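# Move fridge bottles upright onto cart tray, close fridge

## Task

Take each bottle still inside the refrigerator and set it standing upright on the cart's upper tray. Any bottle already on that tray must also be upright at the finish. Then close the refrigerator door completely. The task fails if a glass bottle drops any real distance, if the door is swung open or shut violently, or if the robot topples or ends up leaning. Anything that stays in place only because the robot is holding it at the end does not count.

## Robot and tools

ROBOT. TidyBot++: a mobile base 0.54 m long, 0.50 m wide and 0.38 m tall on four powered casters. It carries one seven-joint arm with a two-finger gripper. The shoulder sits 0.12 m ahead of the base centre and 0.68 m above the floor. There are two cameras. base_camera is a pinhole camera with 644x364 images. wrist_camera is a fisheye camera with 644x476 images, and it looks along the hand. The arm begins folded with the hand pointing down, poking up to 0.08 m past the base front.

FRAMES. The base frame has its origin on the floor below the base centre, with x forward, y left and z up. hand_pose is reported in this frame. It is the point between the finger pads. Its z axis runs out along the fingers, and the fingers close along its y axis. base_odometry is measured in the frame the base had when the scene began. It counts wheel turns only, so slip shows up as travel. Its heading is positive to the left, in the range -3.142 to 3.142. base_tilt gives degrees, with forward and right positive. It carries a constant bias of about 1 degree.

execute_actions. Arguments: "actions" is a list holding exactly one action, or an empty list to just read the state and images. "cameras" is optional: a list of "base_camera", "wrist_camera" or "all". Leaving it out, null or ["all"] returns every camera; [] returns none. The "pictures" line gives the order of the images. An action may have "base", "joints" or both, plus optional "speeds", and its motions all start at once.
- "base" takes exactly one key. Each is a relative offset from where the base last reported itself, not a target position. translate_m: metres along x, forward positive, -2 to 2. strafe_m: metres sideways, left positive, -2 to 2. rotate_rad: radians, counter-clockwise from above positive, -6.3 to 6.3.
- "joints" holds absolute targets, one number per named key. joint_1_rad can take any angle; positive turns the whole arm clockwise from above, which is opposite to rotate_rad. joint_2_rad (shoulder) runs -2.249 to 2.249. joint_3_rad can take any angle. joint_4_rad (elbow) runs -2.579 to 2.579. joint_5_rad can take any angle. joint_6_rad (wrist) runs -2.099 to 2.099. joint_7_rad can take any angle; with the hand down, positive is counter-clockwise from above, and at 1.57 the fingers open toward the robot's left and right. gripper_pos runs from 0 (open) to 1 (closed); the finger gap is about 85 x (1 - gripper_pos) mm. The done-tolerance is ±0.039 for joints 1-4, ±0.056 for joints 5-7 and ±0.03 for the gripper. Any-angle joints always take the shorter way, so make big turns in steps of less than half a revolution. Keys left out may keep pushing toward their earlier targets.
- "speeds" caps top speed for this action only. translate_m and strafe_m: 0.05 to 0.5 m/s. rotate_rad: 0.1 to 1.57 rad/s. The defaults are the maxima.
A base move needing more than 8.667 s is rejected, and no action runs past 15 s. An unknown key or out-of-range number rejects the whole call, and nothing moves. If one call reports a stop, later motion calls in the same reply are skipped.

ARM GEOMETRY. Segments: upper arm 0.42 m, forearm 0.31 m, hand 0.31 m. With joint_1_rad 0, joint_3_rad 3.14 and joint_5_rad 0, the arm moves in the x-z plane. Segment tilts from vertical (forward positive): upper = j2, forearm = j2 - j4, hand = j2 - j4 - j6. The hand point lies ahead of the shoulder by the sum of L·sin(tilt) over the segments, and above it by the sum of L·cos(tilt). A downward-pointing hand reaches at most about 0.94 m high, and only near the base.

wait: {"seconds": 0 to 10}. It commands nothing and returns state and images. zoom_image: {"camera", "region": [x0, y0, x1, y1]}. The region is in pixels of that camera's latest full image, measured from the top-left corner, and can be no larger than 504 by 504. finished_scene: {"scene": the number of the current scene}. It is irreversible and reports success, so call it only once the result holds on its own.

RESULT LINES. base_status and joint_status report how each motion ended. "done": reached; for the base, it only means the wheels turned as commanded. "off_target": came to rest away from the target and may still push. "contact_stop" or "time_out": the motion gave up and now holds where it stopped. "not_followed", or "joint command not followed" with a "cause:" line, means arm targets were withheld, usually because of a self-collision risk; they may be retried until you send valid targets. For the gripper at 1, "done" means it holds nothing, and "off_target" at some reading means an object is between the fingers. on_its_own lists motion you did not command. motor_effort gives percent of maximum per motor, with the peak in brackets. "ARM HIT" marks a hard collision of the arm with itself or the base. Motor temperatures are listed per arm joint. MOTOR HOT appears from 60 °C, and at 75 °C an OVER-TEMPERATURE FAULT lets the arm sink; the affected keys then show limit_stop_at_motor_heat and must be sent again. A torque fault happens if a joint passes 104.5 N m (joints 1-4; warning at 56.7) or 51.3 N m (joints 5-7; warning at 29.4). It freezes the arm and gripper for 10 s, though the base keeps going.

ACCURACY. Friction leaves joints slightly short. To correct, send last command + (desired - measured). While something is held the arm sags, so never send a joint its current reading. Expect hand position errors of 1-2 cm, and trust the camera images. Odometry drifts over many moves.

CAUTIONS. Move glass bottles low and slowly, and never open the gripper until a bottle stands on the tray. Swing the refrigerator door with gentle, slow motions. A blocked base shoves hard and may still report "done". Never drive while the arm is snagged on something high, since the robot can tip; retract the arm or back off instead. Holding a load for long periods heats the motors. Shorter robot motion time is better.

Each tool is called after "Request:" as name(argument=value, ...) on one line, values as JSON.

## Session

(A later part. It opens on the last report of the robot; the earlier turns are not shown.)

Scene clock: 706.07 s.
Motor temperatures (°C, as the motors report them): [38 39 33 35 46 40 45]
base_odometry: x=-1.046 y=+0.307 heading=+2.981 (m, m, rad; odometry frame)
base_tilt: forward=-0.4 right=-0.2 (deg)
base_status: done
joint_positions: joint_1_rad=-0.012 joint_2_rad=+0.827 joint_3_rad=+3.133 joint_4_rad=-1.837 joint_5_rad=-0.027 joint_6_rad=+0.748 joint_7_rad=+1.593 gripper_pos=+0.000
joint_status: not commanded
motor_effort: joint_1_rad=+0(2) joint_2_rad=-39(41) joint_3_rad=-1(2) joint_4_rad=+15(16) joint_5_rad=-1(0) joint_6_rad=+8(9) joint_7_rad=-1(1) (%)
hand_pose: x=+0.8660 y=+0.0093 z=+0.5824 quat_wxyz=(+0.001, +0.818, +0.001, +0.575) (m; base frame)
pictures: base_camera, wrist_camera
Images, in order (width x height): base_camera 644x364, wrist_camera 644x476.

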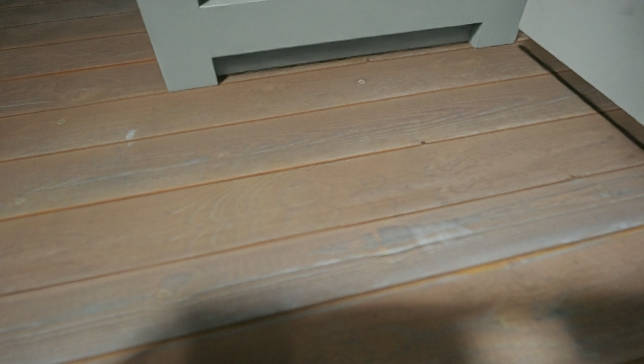

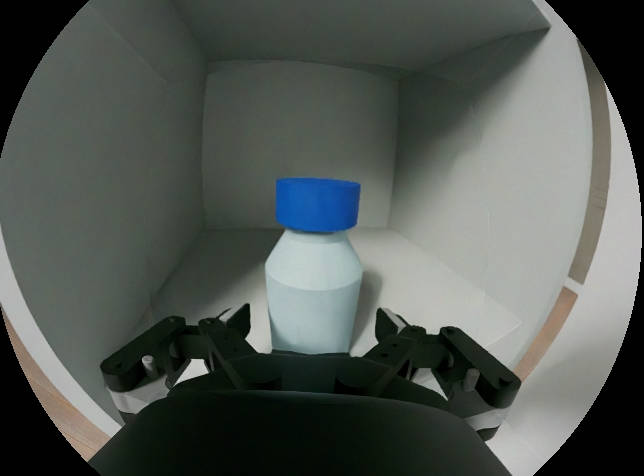

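Request:
execute_actions(actions=[{"base": {"translate_m": 0.045}, "speeds": {"translate_m": 0.05}}])

Scene clock: 711.17 s.
Motor temperatures (°C, as the motors report them): [38 39 33 35 46 40 45]
base_odometry: x=-1.090 y=+0.314 heading=+2.981 (m, m, rad; odometry frame)
base_tilt: forward=-0.6 right=-0.1 (deg)
base_status: done
joint_positions: joint_1_rad=-0.012 joint_2_rad=+0.827 joint_3_rad=+3.133 joint_4_rad=-1.837 joint_5_rad=-0.027 joint_6_rad=+0.748 joint_7_rad=+1.593 gripper_pos=+0.000
joint_status: not commanded
motor_effort: joint_1_rad=+0(1) joint_2_rad=-39(41) joint_3_rad=+0(1) joint_4_rad=+15(16) joint_5_rad=-1(0) joint_6_rad=+8(9) joint_7_rad=-1(1) (%)
hand_pose: x=+0.8659 y=+0.0093 z=+0.5821 quat_wxyz=(+0.001, +0.818, +0.001, +0.575) (m; base frame)
pictures: base_camera, wrist_camera
Images, in order (width x height): base_camera 644x364, wrist_camera 644x476.

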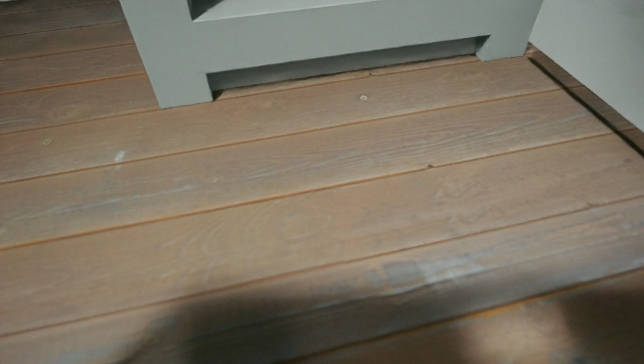

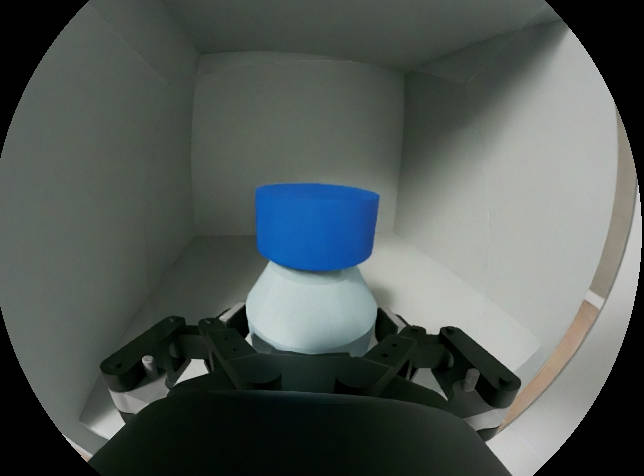

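Request:
execute_actions(actions=[{"joints": {"gripper_pos": 1.0}}])

Scene clock: 714.07 s.
Motor temperatures (°C, as the motors report them): [38 39 33 35 46 40 45]
base_odometry: x=-1.090 y=+0.314 heading=+2.981 (m, m, rad; odometry frame)
base_tilt: forward=-0.4 right=-0.2 (deg)
base_status: not commanded
joint_positions: joint_1_rad=-0.012 joint_2_rad=+0.827 joint_3_rad=+3.133 joint_4_rad=-1.837 joint_5_rad=-0.027 joint_6_rad=+0.749 joint_7_rad=+1.593 gripper_pos=+0.231
joint_status: gripper_pos off_target (ended at +0.231, target +1.000)
motor_effort: joint_1_rad=+0(1) joint_2_rad=-39(39) joint_3_rad=+0(1) joint_4_rad=+15(15) joint_5_rad=-1(1) joint_6_rad=+8(9) joint_7_rad=-1(1) (%)
hand_pose: x=+0.8661 y=+0.0093 z=+0.5826 quat_wxyz=(+0.001, +0.818, +0.001, +0.576) (m; base frame)
pictures: base_camera, wrist_camera
Images, in order (width x height): base_camera 644x364, wrist_camera 644x476.

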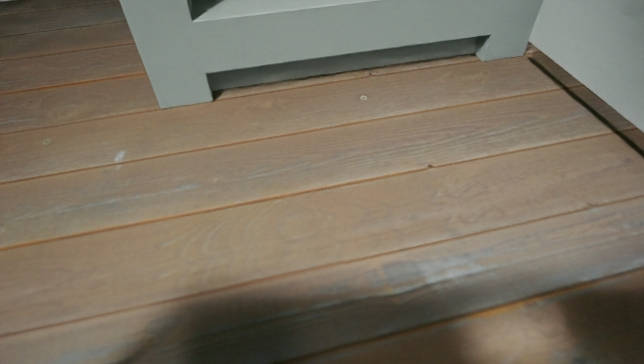

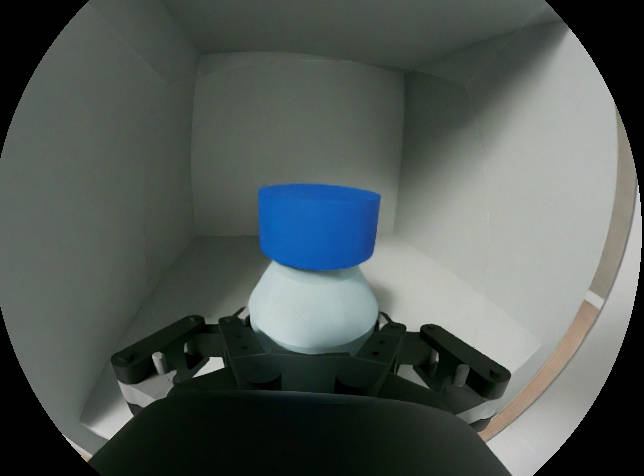

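Request:
execute_actions(actions=[{"joints": {"joint_2_rad": 0.71}}])

Scene clock: 718.67 s.
Motor temperatures (°C, as the motors report them): [38 39 33 35 46 40 45]
base_odometry: x=-1.090 y=+0.314 heading=+2.981 (m, m, rad; odometry frame)
base_tilt: forward=-0.4 right=-0.1 (deg)
base_status: not commanded
joint_positions: joint_1_rad=-0.012 joint_2_rad=+0.734 joint_3_rad=+3.133 joint_4_rad=-1.852 joint_5_rad=-0.027 joint_6_rad=+0.749 joint_7_rad=+1.593 gripper_pos=+0.231
joint_status: all done
motor_effort: joint_1_rad=+0(0) joint_2_rad=-43(47) joint_3_rad=-1(1) joint_4_rad=+19(20) joint_5_rad=-1(0) joint_6_rad=+12(13) joint_7_rad=-1(0) (%)
hand_pose: x=+0.8668 y=+0.0093 z=+0.6455 quat_wxyz=(+0.000, +0.795, +0.001, +0.607) (m; base frame)
pictures: base_camera, wrist_camera
Images, in order (width x height): base_camera 644x364, wrist_camera 644x476.

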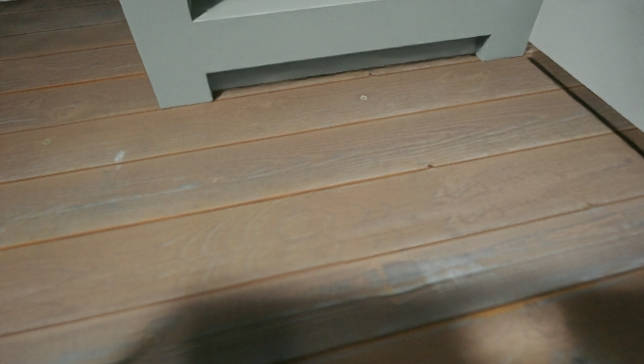

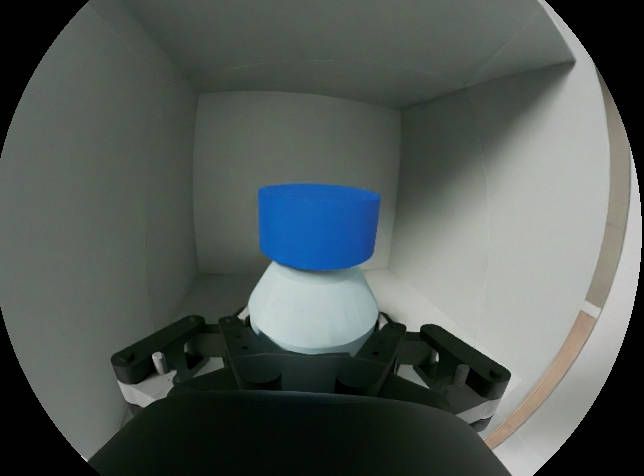

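Request:
execute_actions(actions=[{"base": {"translate_m": -0.735}, "speeds": {"translate_m": 0.35}}], cameras=["wrist_camera"])

Request:
execute_actions(actions=[{"base": {"rotate_rad": -1.70}, "joints": {"joint_2_rad": 0.16, "joint_4_rad": -1.22, "joint_6_rad": -0.45}, "speeds": {"rotate_rad": 0.7}}])

Scene clock: 730.93 s.
Motor temperatures (°C, as the motors report them): [38 39 33 35 46 40 45]
base_odometry: x=-0.364 y=+0.197 heading=+2.981 (m, m, rad; odometry frame)
base_tilt: forward=-0.5 right=-0.1 (deg)
base_status: done
joint_positions: joint_1_rad=-0.012 joint_2_rad=+0.734 joint_3_rad=+3.133 joint_4_rad=-1.854 joint_5_rad=-0.027 joint_6_rad=+0.749 joint_7_rad=+1.593 gripper_pos=+0.231
joint_status: not commanded
motor_effort: joint_1_rad=+0(4) joint_2_rad=-42(45) joint_3_rad=-1(2) joint_4_rad=+19(21) joint_5_rad=+0(2) joint_6_rad=+11(12) joint_7_rad=-1(1) (%)
hand_pose: x=+0.8660 y=+0.0095 z=+0.6440 quat_wxyz=(+0.000, +0.795, +0.001, +0.606) (m; base frame)
pictures: wrist_camera
Images, in order (width x height): wrist_camera 644x476.

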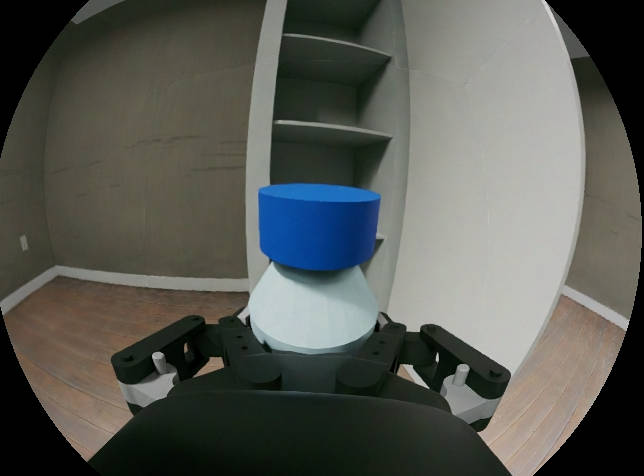

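Scene clock: 734.33 s.
Motor temperatures (°C, as the motors report them): [38 39 33 35 46 40 45]
base_odometry: x=-0.364 y=+0.197 heading=+1.281 (m, m, rad; odometry frame)
base_tilt: forward=-0.5 right=-0.1 (deg)
base_status: done
joint_positions: joint_1_rad=-0.008 joint_2_rad=+0.183 joint_3_rad=+3.140 joint_4_rad=-1.243 joint_5_rad=-0.027 joint_6_rad=-0.434 joint_7_rad=+1.593 gripper_pos=+0.231
joint_status: all done
motor_effort: joint_1_rad=+0(5) joint_2_rad=-32(47) joint_3_rad=+0(4) joint_4_rad=+29(30) joint_5_rad=-2(3) joint_6_rad=+12(12) joint_7_rad=-1(1) (%)
hand_pose: x=+0.8050 y=+0.0116 z=+1.0520 quat_wxyz=(-0.008, +0.802, +0.006, +0.598) (m; base frame)
pictures: base_camera, wrist_camera
Images, in order (width x height): base_camera 644x364, wrist_camera 644x476.

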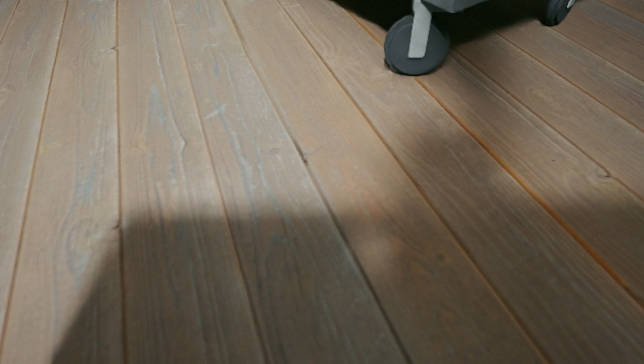

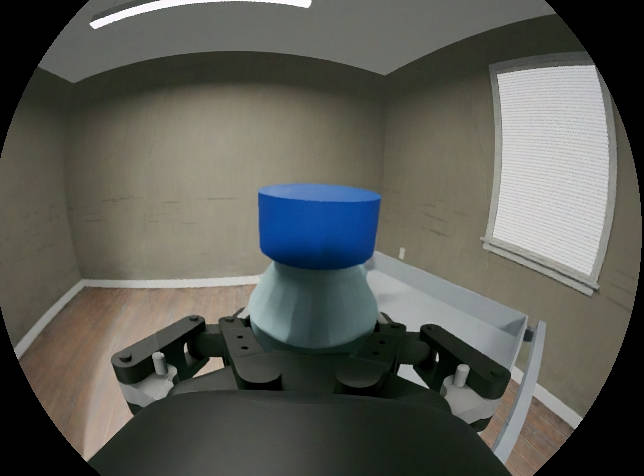

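Request:
execute_actions(actions=[{"base": {"translate_m": 0.36}, "joints": {"joint_1_rad": 0.325, "joint_6_rad": -0.15}, "speeds": {"translate_m": 0.25}}])

Request:
execute_actions(actions=[{"joints": {"joint_2_rad": 0.32, "joint_4_rad": -1.468, "joint_6_rad": 0.0}}])

Scene clock: 758.10 s.
Motor temperatures (°C, as the motors report them): [38 39 33 35 46 40 45]
base_odometry: x=-0.261 y=+0.542 heading=+1.280 (m, m, rad; odometry frame)
base_tilt: forward=-0.5 right=-0.1 (deg)
base_status: done
joint_positions: joint_1_rad=+0.324 joint_2_rad=+0.186 joint_3_rad=+3.141 joint_4_rad=-1.243 joint_5_rad=-0.027 joint_6_rad=-0.202 joint_7_rad=+1.593 gripper_pos=+0.231
joint_status: all done
motor_effort: joint_1_rad=+0(3) joint_2_rad=-32(36) joint_3_rad=+0(3) joint_4_rad=+29(31) joint_5_rad=-1(2) joint_6_rad=+12(12) joint_7_rad=-1(1) (%)
hand_pose: x=+0.7832 y=-0.2199 z=+1.1211 quat_wxyz=(+0.107, +0.719, -0.117, +0.677) (m; base frame)
pictures: base_camera, wrist_camera
Images, in order (width x height): base_camera 644x364, wrist_camera 644x476.

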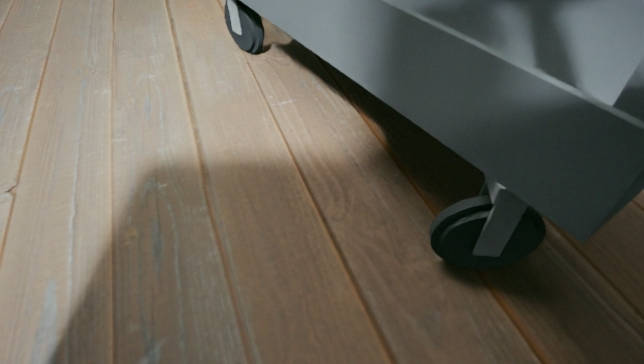

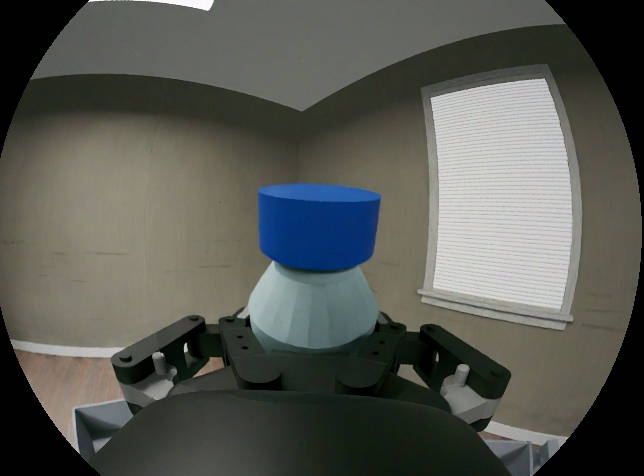

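Scene clock: 759.83 s.
Motor temperatures (°C, as the motors report them): [38 39 33 35 46 40 45]
base_odometry: x=-0.261 y=+0.542 heading=+1.280 (m, m, rad; odometry frame)
base_tilt: forward=-0.4 right=-0.2 (deg)
base_status: not commanded
joint_positions: joint_1_rad=+0.324 joint_2_rad=+0.348 joint_3_rad=+3.141 joint_4_rad=-1.495 joint_5_rad=-0.027 joint_6_rad=-0.053 joint_7_rad=+1.593 gripper_pos=+0.231
joint_status: all done
motor_effort: joint_1_rad=+0(0) joint_2_rad=-38(44) joint_3_rad=+0(0) joint_4_rad=+28(33) joint_5_rad=-2(1) joint_6_rad=+11(12) joint_7_rad=-1(1) (%)
hand_pose: x=+0.8222 y=-0.2344 z=+0.8935 quat_wxyz=(+0.092, +0.801, -0.133, +0.576) (m; base frame)
pictures: base_camera, wrist_camera
Images, in order (width x height): base_camera 644x364, wrist_camera 644x476.

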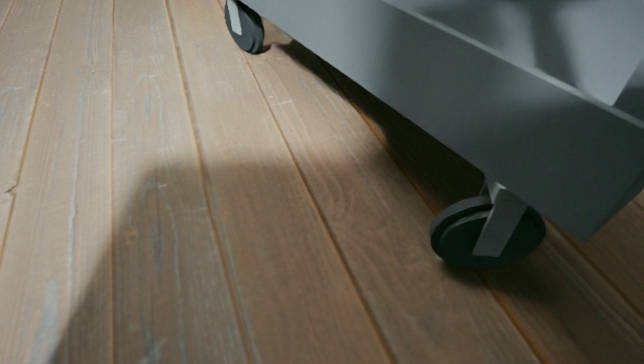

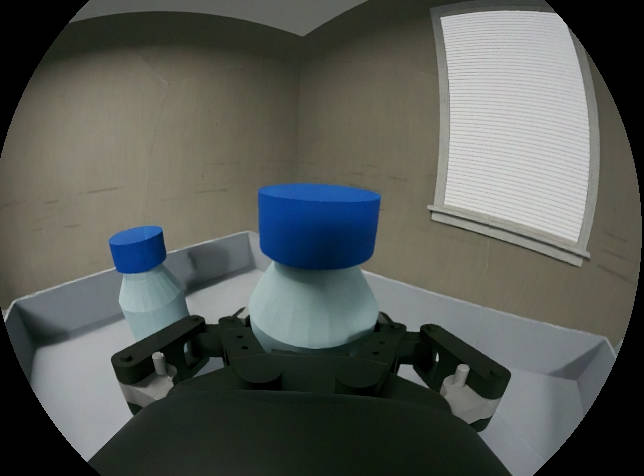

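Request:
execute_actions(actions=[{"joints": {"joint_2_rad": 0.35, "joint_4_rad": -1.505, "joint_6_rad": 0.04}}], cameras=["wrist_camera"])

Scene clock: 772.33 s.
Motor temperatures (°C, as the motors report them): [38 39 33 35 46 40 45]
base_odometry: x=-0.261 y=+0.542 heading=+1.280 (m, m, rad; odometry frame)
base_tilt: forward=-0.4 right=-0.2 (deg)
base_status: not commanded
joint_positions: joint_1_rad=+0.324 joint_2_rad=+0.367 joint_3_rad=+3.141 joint_4_rad=-1.517 joint_5_rad=-0.027 joint_6_rad=-0.013 joint_7_rad=+1.593 gripper_pos=+0.231
joint_status: all done
motor_effort: joint_1_rad=+0(0) joint_2_rad=-38(39) joint_3_rad=+0(0) joint_4_rad=+28(29) joint_5_rad=-1(1) joint_6_rad=+11(12) joint_7_rad=-1(1) (%)
hand_pose: x=+0.8256 y=-0.2359 z=+0.8782 quat_wxyz=(+0.093, +0.801, -0.133, +0.576) (m; base frame)
pictures: wrist_camera
Images, in order (width x height): wrist_camera 644x476.

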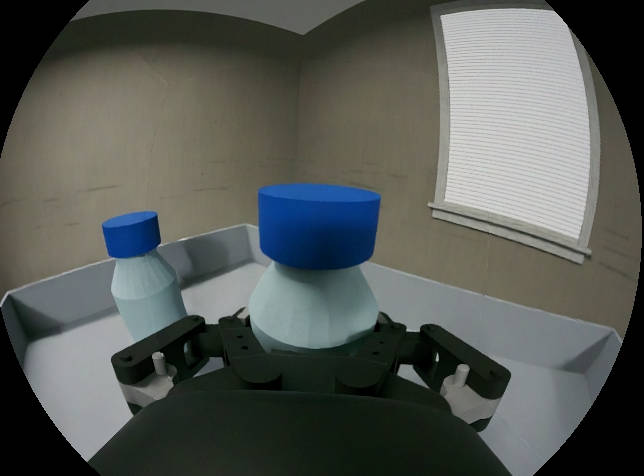

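Request:
execute_actions(actions=[{"joints": {"joint_2_rad": 0.385}}], cameras=["wrist_camera"])

Scene clock: 775.10 s.
Motor temperatures (°C, as the motors report them): [38 39 33 35 46 40 45]
base_odometry: x=-0.261 y=+0.542 heading=+1.280 (m, m, rad; odometry frame)
base_tilt: forward=-0.4 right=-0.2 (deg)
base_status: not commanded
joint_positions: joint_1_rad=+0.324 joint_2_rad=+0.400 joint_3_rad=+3.141 joint_4_rad=-1.518 joint_5_rad=-0.027 joint_6_rad=-0.010 joint_7_rad=+1.593 gripper_pos=+0.231
joint_status: all done
motor_effort: joint_1_rad=+0(0) joint_2_rad=-39(41) joint_3_rad=+0(1) joint_4_rad=+28(29) joint_5_rad=-1(1) joint_6_rad=+12(11) joint_7_rad=-1(1) (%)
hand_pose: x=+0.8314 y=-0.2378 z=+0.8531 quat_wxyz=(+0.090, +0.811, -0.134, +0.563) (m; base frame)
pictures: wrist_camera
Images, in order (width x height): wrist_camera 644x476.

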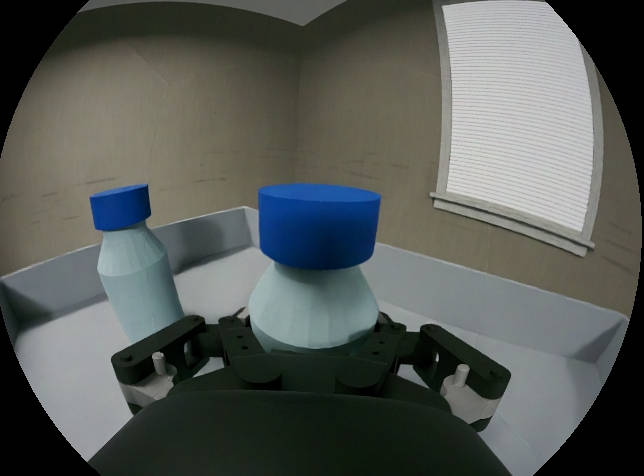

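Request:
execute_actions(actions=[{"joints": {"joint_2_rad": 0.41}}], cameras=["wrist_camera"])

Scene clock: 779.97 s.
Motor temperatures (°C, as the motors report them): [38 40 33 35 46 40 45]
base_odometry: x=-0.261 y=+0.542 heading=+1.280 (m, m, rad; odometry frame)
base_tilt: forward=-0.6 right=-0.1 (deg)
base_status: not commanded
joint_positions: joint_1_rad=+0.324 joint_2_rad=+0.403 joint_3_rad=+3.141 joint_4_rad=-1.518 joint_5_rad=-0.027 joint_6_rad=-0.004 joint_7_rad=+1.593 gripper_pos=+0.231
joint_status: all done
motor_effort: joint_1_rad=+0(0) joint_2_rad=-36(40) joint_3_rad=-1(1) joint_4_rad=+26(28) joint_5_rad=-1(1) joint_6_rad=+11(11) joint_7_rad=-1(1) (%)
hand_pose: x=+0.8325 y=-0.2383 z=+0.8526 quat_wxyz=(+0.091, +0.810, -0.134, +0.564) (m; base frame)
pictures: wrist_camera
Images, in order (width x height): wrist_camera 644x476.

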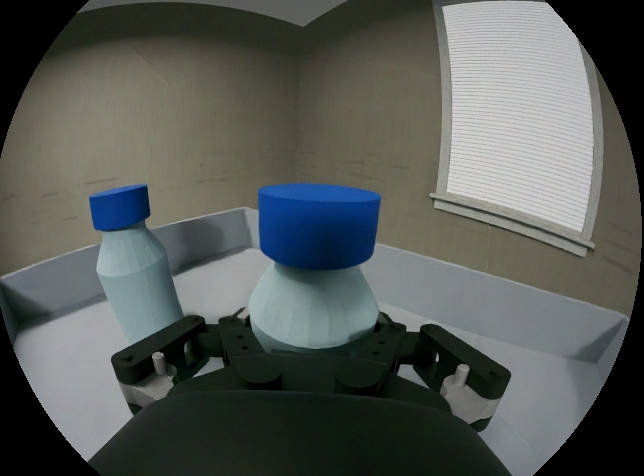

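The second bottle is touching down too. Releasing, then lifting clear.

Request:
execute_actions(actions=[{"joints": {"gripper_pos": 0.0}}], cameras=["wrist_camera"])

Request:
execute_actions(actions=[{"joints": {"joint_2_rad": 0.17, "joint_6_rad": -0.25}}], cameras=["wrist_camera"])

Scene clock: 787.43 s.
Motor temperatures (°C, as the motors report them): [38 39 33 35 46 40 45]
base_odometry: x=-0.261 y=+0.542 heading=+1.280 (m, m, rad; odometry frame)
base_tilt: forward=-0.4 right=-0.2 (deg)
base_status: not commanded
joint_positions: joint_1_rad=+0.324 joint_2_rad=+0.404 joint_3_rad=+3.141 joint_4_rad=-1.515 joint_5_rad=-0.027 joint_6_rad=+0.005 joint_7_rad=+1.593 gripper_pos=+0.000
joint_status: all done
motor_effort: joint_1_rad=-1(0) joint_2_rad=-35(37) joint_3_rad=+0(0) joint_4_rad=+24(26) joint_5_rad=-1(1) joint_6_rad=+8(10) joint_7_rad=-1(1) (%)
hand_pose: x=+0.8343 y=-0.2389 z=+0.8570 quat_wxyz=(+0.092, +0.806, -0.134, +0.569) (m; base frame)
pictures: wrist_camera
Images, in order (width x height): wrist_camera 644x476.

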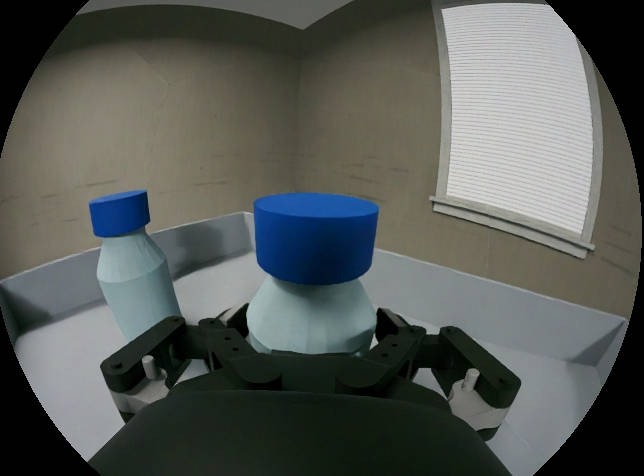

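Scene clock: 788.93 s.
Motor temperatures (°C, as the motors report them): [38 39 33 35 46 40 45]
base_odometry: x=-0.261 y=+0.542 heading=+1.280 (m, m, rad; odometry frame)
base_tilt: forward=-0.5 right=-0.1 (deg)
base_status: not commanded
joint_positions: joint_1_rad=+0.324 joint_2_rad=+0.164 joint_3_rad=+3.141 joint_4_rad=-1.511 joint_5_rad=-0.027 joint_6_rad=-0.215 joint_7_rad=+1.593 gripper_pos=+0.000
joint_status: all done
motor_effort: joint_1_rad=+0(0) joint_2_rad=-27(36) joint_3_rad=+0(0) joint_4_rad=+25(25) joint_5_rad=+0(2) joint_6_rad=+9(9) joint_7_rad=-1(1) (%)
hand_pose: x=+0.7619 y=-0.2127 z=+0.9667 quat_wxyz=(+0.091, +0.800, -0.131, +0.579) (m; base frame)
pictures: wrist_camera
Images, in order (width x height): wrist_camera 644x476.

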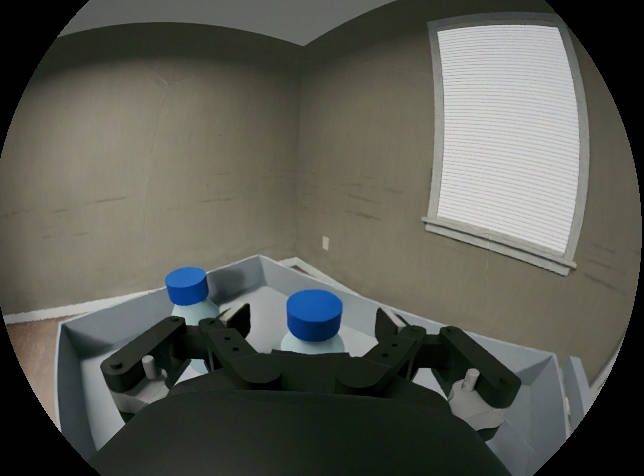

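Request:
execute_actions(actions=[{"base": {"translate_m": -0.39}, "joints": {"joint_1_rad": 0.15, "joint_6_rad": -0.55}}], cameras=["wrist_camera"])

Request:
execute_actions(actions=[{"base": {"rotate_rad": 1.70}, "joints": {"joint_1_rad": -0.01, "joint_2_rad": 1.2, "joint_4_rad": -1.5, "joint_6_rad": 0.9}}], cameras=["wrist_camera"])

Scene clock: 811.63 s.
Motor temperatures (°C, as the motors report them): [38 39 33 35 46 40 45]
base_odometry: x=-0.373 y=+0.168 heading=+1.280 (m, m, rad; odometry frame)
base_tilt: forward=-0.5 right=-0.1 (deg)
base_status: done
joint_positions: joint_1_rad=+0.150 joint_2_rad=+0.164 joint_3_rad=+3.141 joint_4_rad=-1.510 joint_5_rad=-0.027 joint_6_rad=-0.520 joint_7_rad=+1.593 gripper_pos=+0.000
joint_status: all done
motor_effort: joint_1_rad=+0(5) joint_2_rad=-27(30) joint_3_rad=+0(4) joint_4_rad=+24(26) joint_5_rad=-1(0) joint_6_rad=+8(8) joint_7_rad=-1(1) (%)
hand_pose: x=+0.7470 y=-0.0888 z=+0.8828 quat_wxyz=(+0.028, +0.888, -0.064, +0.455) (m; base frame)
pictures: wrist_camera
Images, in order (width x height): wrist_camera 644x476.

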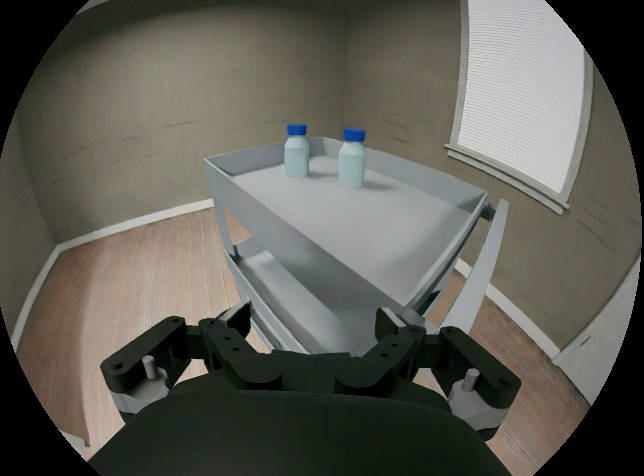

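Scene clock: 814.37 s.
Motor temperatures (°C, as the motors report them): [38 39 33 35 46 40 45]
base_odometry: x=-0.373 y=+0.168 heading=+2.980 (m, m, rad; odometry frame)
base_tilt: forward=-0.5 right=-0.2 (deg)
base_status: done
joint_positions: joint_1_rad=-0.009 joint_2_rad=+1.196 joint_3_rad=+3.132 joint_4_rad=-1.497 joint_5_rad=-0.027 joint_6_rad=+0.865 joint_7_rad=+1.593 gripper_pos=+0.000
joint_status: all done
motor_effort: joint_1_rad=+0(8) joint_2_rad=-47(49) joint_3_rad=-1(4) joint_4_rad=+14(24) joint_5_rad=-1(2) joint_6_rad=+8(8) joint_7_rad=-1(1) (%)
hand_pose: x=+0.9475 y=+0.0071 z=+0.4728 quat_wxyz=(+0.003, +0.792, -0.002, +0.610) (m; base frame)
pictures: wrist_camera
Images, in order (width x height): wrist_camera 644x476.

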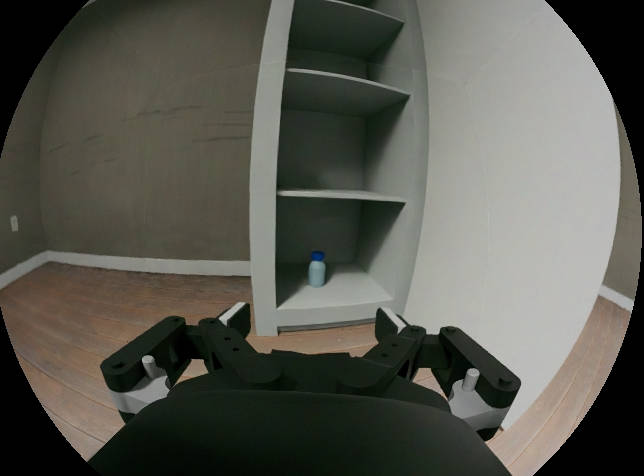

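Request:
execute_actions(actions=[{"base": {"translate_m": 0.4}, "joints": {"joint_2_rad": 1.80, "joint_4_rad": -1.015, "joint_6_rad": 0.95}}])

Scene clock: 820.57 s.
Motor temperatures (°C, as the motors report them): [38 39 33 35 46 40 45]
base_odometry: x=-0.768 y=+0.231 heading=+2.981 (m, m, rad; odometry frame)
base_tilt: forward=-0.5 right=-0.1 (deg)
base_status: done
joint_positions: joint_1_rad=-0.010 joint_2_rad=+1.792 joint_3_rad=+3.132 joint_4_rad=-1.024 joint_5_rad=-0.027 joint_6_rad=+0.916 joint_7_rad=+1.593 gripper_pos=+0.000
joint_status: all done
motor_effort: joint_1_rad=+0(2) joint_2_rad=-47(50) joint_3_rad=-1(2) joint_4_rad=+12(16) joint_5_rad=-1(0) joint_6_rad=+9(9) joint_7_rad=-1(1) (%)
hand_pose: x=+0.9246 y=+0.0050 z=+0.1909 quat_wxyz=(+0.005, +0.814, -0.003, +0.582) (m; base frame)
pictures: base_camera, wrist_camera
Images, in order (width x height): base_camera 644x364, wrist_camera 644x476.

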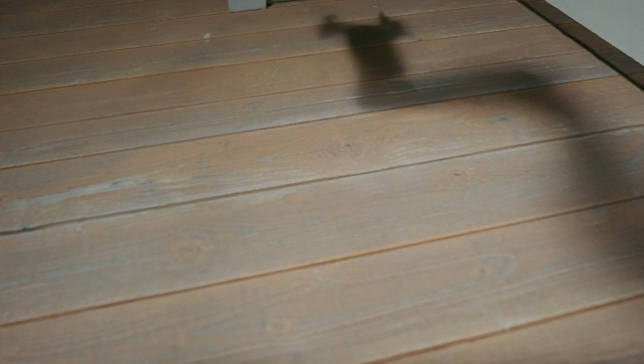

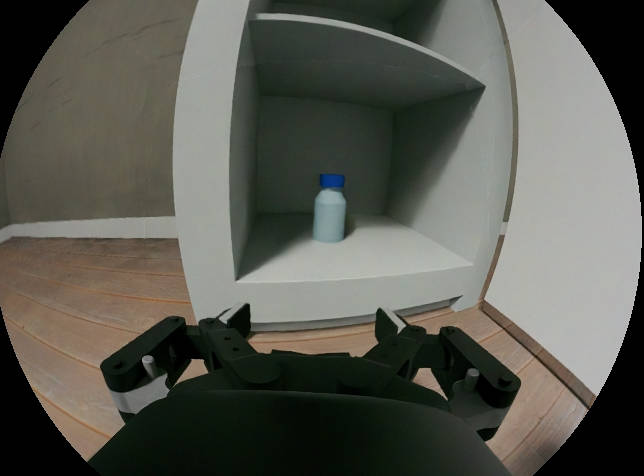

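Request:
zoom_image(camera="wrist_camera", region=[260, 150, 420, 270])

Region (260, 150, 420, 270) of wrist_camera's 644x476 image, scaled by 3.150; it fills the top 378 rows of this view, and the rest is white.

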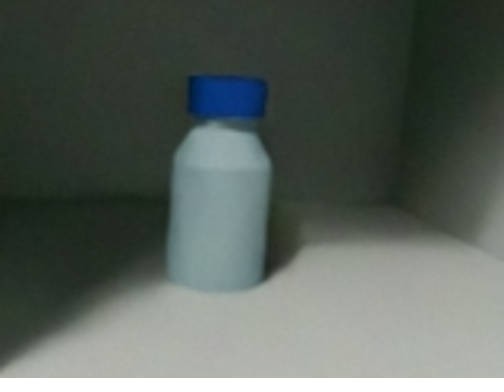

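Request:
execute_actions(actions=[{"base": {"strafe_m": -0.025}, "joints": {"joint_2_rad": 1.812}, "speeds": {"strafe_m": 0.05}}], cameras=["wrist_camera"])

Request:
execute_actions(actions=[{"base": {"translate_m": 0.18}, "speeds": {"translate_m": 0.15}}])

Scene clock: 833.83 s.
Motor temperatures (°C, as the motors report them): [38 40 33 35 46 40 45]
base_odometry: x=-0.764 y=+0.256 heading=+2.981 (m, m, rad; odometry frame)
base_tilt: forward=-0.4 right=-0.1 (deg)
base_status: done
joint_positions: joint_1_rad=-0.009 joint_2_rad=+1.800 joint_3_rad=+3.132 joint_4_rad=-1.024 joint_5_rad=-0.027 joint_6_rad=+0.916 joint_7_rad=+1.593 gripper_pos=+0.000
joint_status: all done
motor_effort: joint_1_rad=+0(2) joint_2_rad=-45(47) joint_3_rad=-1(2) joint_4_rad=+12(12) joint_5_rad=-1(0) joint_6_rad=+9(9) joint_7_rad=-1(1) (%)
hand_pose: x=+0.9207 y=+0.0049 z=+0.1845 quat_wxyz=(+0.005, +0.816, -0.003, +0.578) (m; base frame)
pictures: wrist_camera
Images, in order (width x height): wrist_camera 644x476.

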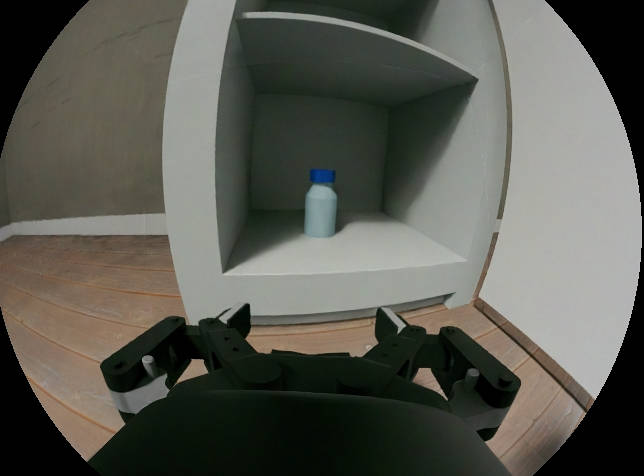

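Scene clock: 835.67 s.
Motor temperatures (°C, as the motors report them): [38 40 33 35 46 40 45]
base_odometry: x=-0.942 y=+0.285 heading=+2.981 (m, m, rad; odometry frame)
base_tilt: forward=-0.4 right=-0.2 (deg)
base_status: done
joint_positions: joint_1_rad=-0.009 joint_2_rad=+1.806 joint_3_rad=+3.132 joint_4_rad=-1.021 joint_5_rad=-0.027 joint_6_rad=+0.916 joint_7_rad=+1.593 gripper_pos=+0.000
joint_status: not commanded
motor_effort: joint_1_rad=+0(2) joint_2_rad=-46(48) joint_3_rad=-1(1) joint_4_rad=+12(13) joint_5_rad=-1(1) joint_6_rad=+8(9) joint_7_rad=-1(1) (%)
hand_pose: x=+0.9187 y=+0.0049 z=+0.1809 quat_wxyz=(+0.005, +0.817, -0.003, +0.577) (m; base frame)
pictures: base_camera, wrist_camera
Images, in order (width x height): base_camera 644x364, wrist_camera 644x476.

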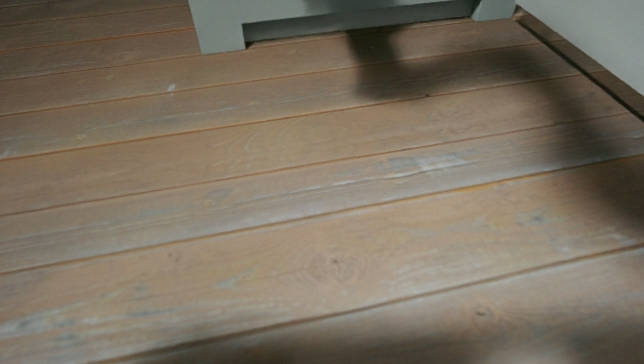

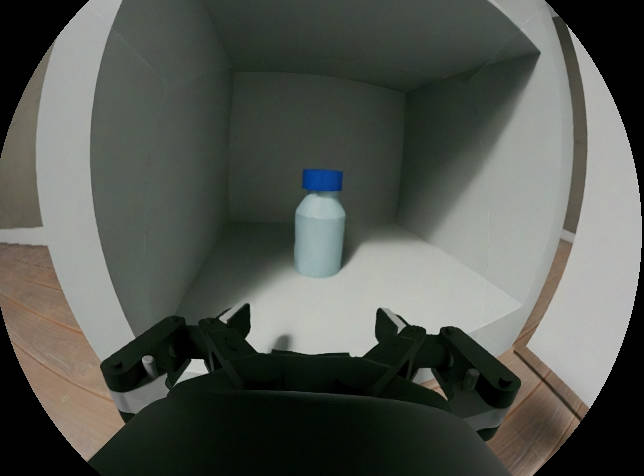

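Request:
execute_actions(actions=[{"base": {"translate_m": 0.12}, "speeds": {"translate_m": 0.1}}])

Scene clock: 846.57 s.
Motor temperatures (°C, as the motors report them): [38 40 33 35 46 40 45]
base_odometry: x=-1.061 y=+0.305 heading=+2.981 (m, m, rad; odometry frame)
base_tilt: forward=-0.4 right=-0.2 (deg)
base_status: done
joint_positions: joint_1_rad=-0.009 joint_2_rad=+1.808 joint_3_rad=+3.132 joint_4_rad=-1.020 joint_5_rad=-0.027 joint_6_rad=+0.916 joint_7_rad=+1.593 gripper_pos=+0.000
joint_status: not commanded
motor_effort: joint_1_rad=+0(2) joint_2_rad=-45(48) joint_3_rad=-1(2) joint_4_rad=+12(13) joint_5_rad=-1(0) joint_6_rad=+8(9) joint_7_rad=-1(1) (%)
hand_pose: x=+0.9183 y=+0.0049 z=+0.1800 quat_wxyz=(+0.005, +0.817, -0.003, +0.577) (m; base frame)
pictures: base_camera, wrist_camera
Images, in order (width x height): base_camera 644x364, wrist_camera 644x476.

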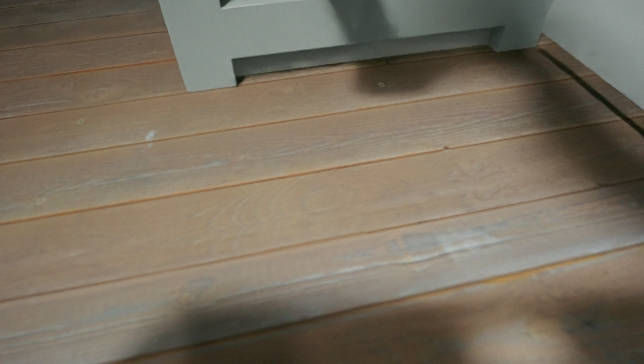

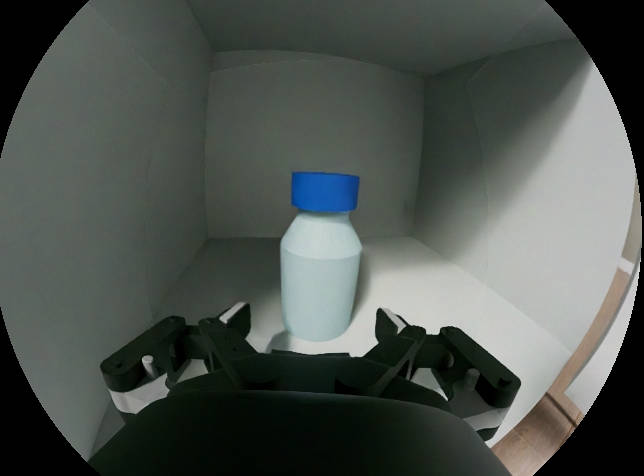

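Request:
execute_actions(actions=[{"base": {"strafe_m": -0.004}, "speeds": {"strafe_m": 0.05}}], cameras=["wrist_camera"])

Request:
execute_actions(actions=[{"base": {"translate_m": 0.04}, "speeds": {"translate_m": 0.05}}], cameras=["wrist_camera"])

Scene clock: 854.23 s.
Motor temperatures (°C, as the motors report them): [38 40 33 35 46 40 45]
base_odometry: x=-1.060 y=+0.309 heading=+2.981 (m, m, rad; odometry frame)
base_tilt: forward=-0.4 right=-0.3 (deg)
base_status: done
joint_positions: joint_1_rad=-0.009 joint_2_rad=+1.808 joint_3_rad=+3.132 joint_4_rad=-1.020 joint_5_rad=-0.027 joint_6_rad=+0.916 joint_7_rad=+1.593 gripper_pos=+0.000
joint_status: not commanded
motor_effort: joint_1_rad=+0(4) joint_2_rad=-45(46) joint_3_rad=-1(2) joint_4_rad=+12(12) joint_5_rad=-2(0) joint_6_rad=+9(8) joint_7_rad=-1(1) (%)
hand_pose: x=+0.9183 y=+0.0047 z=+0.1800 quat_wxyz=(+0.005, +0.817, -0.004, +0.577) (m; base frame)
pictures: wrist_camera
Images, in order (width x height): wrist_camera 644x476.

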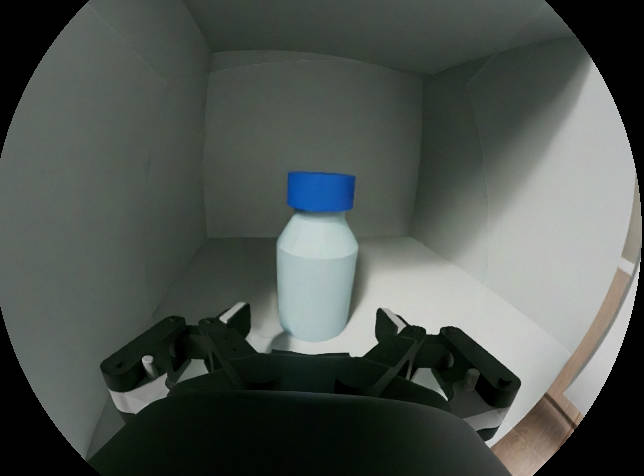

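Scene clock: 855.47 s.
Motor temperatures (°C, as the motors report them): [38 40 33 35 46 40 45]
base_odometry: x=-1.100 y=+0.315 heading=+2.981 (m, m, rad; odometry frame)
base_tilt: forward=-0.4 right=-0.1 (deg)
base_status: done
joint_positions: joint_1_rad=-0.009 joint_2_rad=+1.808 joint_3_rad=+3.132 joint_4_rad=-1.020 joint_5_rad=-0.027 joint_6_rad=+0.916 joint_7_rad=+1.593 gripper_pos=+0.000
joint_status: not commanded
motor_effort: joint_1_rad=+0(3) joint_2_rad=-46(47) joint_3_rad=-1(1) joint_4_rad=+12(13) joint_5_rad=-1(1) joint_6_rad=+9(9) joint_7_rad=-1(1) (%)
hand_pose: x=+0.9182 y=+0.0047 z=+0.1798 quat_wxyz=(+0.005, +0.817, -0.004, +0.577) (m; base frame)
pictures: wrist_camera
Images, in order (width x height): wrist_camera 644x476.

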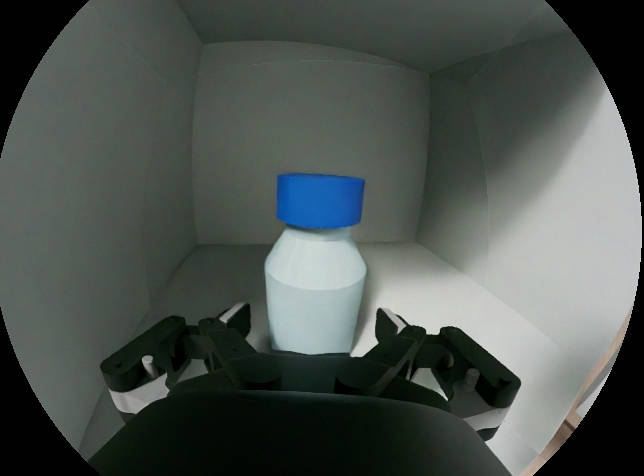

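Request:
execute_actions(actions=[{"base": {"translate_m": 0.038}, "speeds": {"translate_m": 0.05}}], cameras=["wrist_camera"])

Scene clock: 859.70 s.
Motor temperatures (°C, as the motors report them): [38 40 33 35 46 40 45]
base_odometry: x=-1.138 y=+0.322 heading=+2.980 (m, m, rad; odometry frame)
base_tilt: forward=-0.4 right=-0.1 (deg)
base_status: done
joint_positions: joint_1_rad=-0.009 joint_2_rad=+1.808 joint_3_rad=+3.132 joint_4_rad=-1.020 joint_5_rad=-0.027 joint_6_rad=+0.916 joint_7_rad=+1.593 gripper_pos=+0.000
joint_status: not commanded
motor_effort: joint_1_rad=+0(2) joint_2_rad=-45(48) joint_3_rad=-1(2) joint_4_rad=+12(13) joint_5_rad=-1(0) joint_6_rad=+9(9) joint_7_rad=-1(1) (%)
hand_pose: x=+0.9181 y=+0.0047 z=+0.1796 quat_wxyz=(+0.005, +0.817, -0.004, +0.577) (m; base frame)
pictures: wrist_camera
Images, in order (width x height): wrist_camera 644x476.

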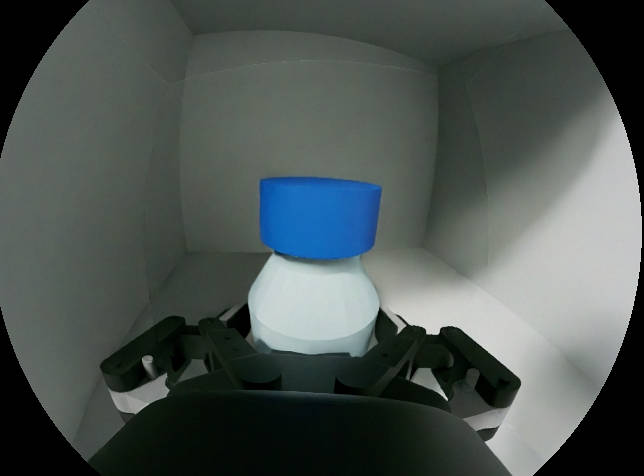

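Request:
execute_actions(actions=[{"joints": {"gripper_pos": 1.0}}], cameras=["wrist_camera"])

Scene clock: 864.03 s.
Motor temperatures (°C, as the motors report them): [38 40 33 35 46 40 45]
base_odometry: x=-1.138 y=+0.322 heading=+2.980 (m, m, rad; odometry frame)
base_tilt: forward=-0.4 right=-0.2 (deg)
base_status: not commanded
joint_positions: joint_1_rad=-0.009 joint_2_rad=+1.808 joint_3_rad=+3.132 joint_4_rad=-1.020 joint_5_rad=-0.027 joint_6_rad=+0.918 joint_7_rad=+1.593 gripper_pos=+0.232
joint_status: gripper_pos off_target (ended at +0.232, target +1.000)
motor_effort: joint_1_rad=+0(1) joint_2_rad=-46(47) joint_3_rad=-1(1) joint_4_rad=+12(12) joint_5_rad=-1(1) joint_6_rad=+9(9) joint_7_rad=+0(1) (%)
hand_pose: x=+0.9182 y=+0.0047 z=+0.1801 quat_wxyz=(+0.005, +0.817, -0.003, +0.577) (m; base frame)
pictures: wrist_camera
Images, in order (width x height): wrist_camera 644x476.

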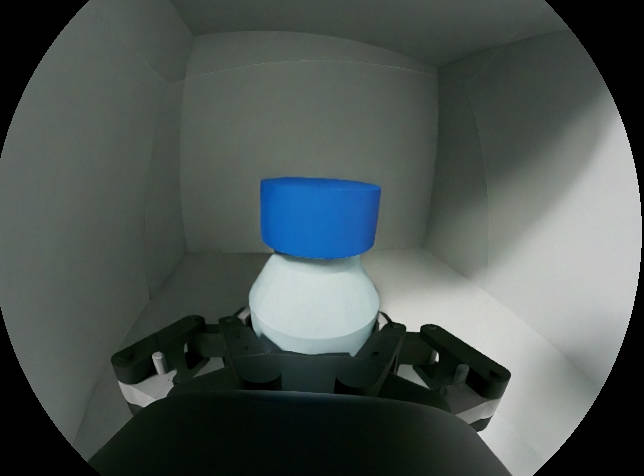

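Request:
execute_actions(actions=[{"joints": {"joint_2_rad": 1.715}}], cameras=["wrist_camera"])

Scene clock: 876.23 s.
Motor temperatures (°C, as the motors report them): [38 40 33 35 46 40 45]
base_odometry: x=-1.138 y=+0.322 heading=+2.980 (m, m, rad; odometry frame)
base_tilt: forward=-0.5 right=-0.2 (deg)
base_status: not commanded
joint_positions: joint_1_rad=-0.009 joint_2_rad=+1.756 joint_3_rad=+3.132 joint_4_rad=-1.031 joint_5_rad=-0.027 joint_6_rad=+0.918 joint_7_rad=+1.593 gripper_pos=+0.232
joint_status: joint_2_rad off_target (ended at +1.756, target +1.715)
motor_effort: joint_1_rad=+0(0) joint_2_rad=-53(56) joint_3_rad=-1(1) joint_4_rad=+16(17) joint_5_rad=-1(2) joint_6_rad=+12(13) joint_7_rad=-1(1) (%)
hand_pose: x=+0.9390 y=+0.0049 z=+0.2178 quat_wxyz=(+0.005, +0.805, -0.004, +0.594) (m; base frame)
pictures: wrist_camera
Images, in order (width x height): wrist_camera 644x476.

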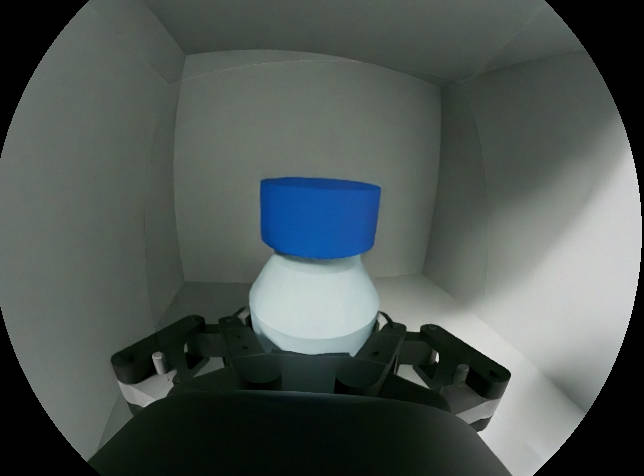

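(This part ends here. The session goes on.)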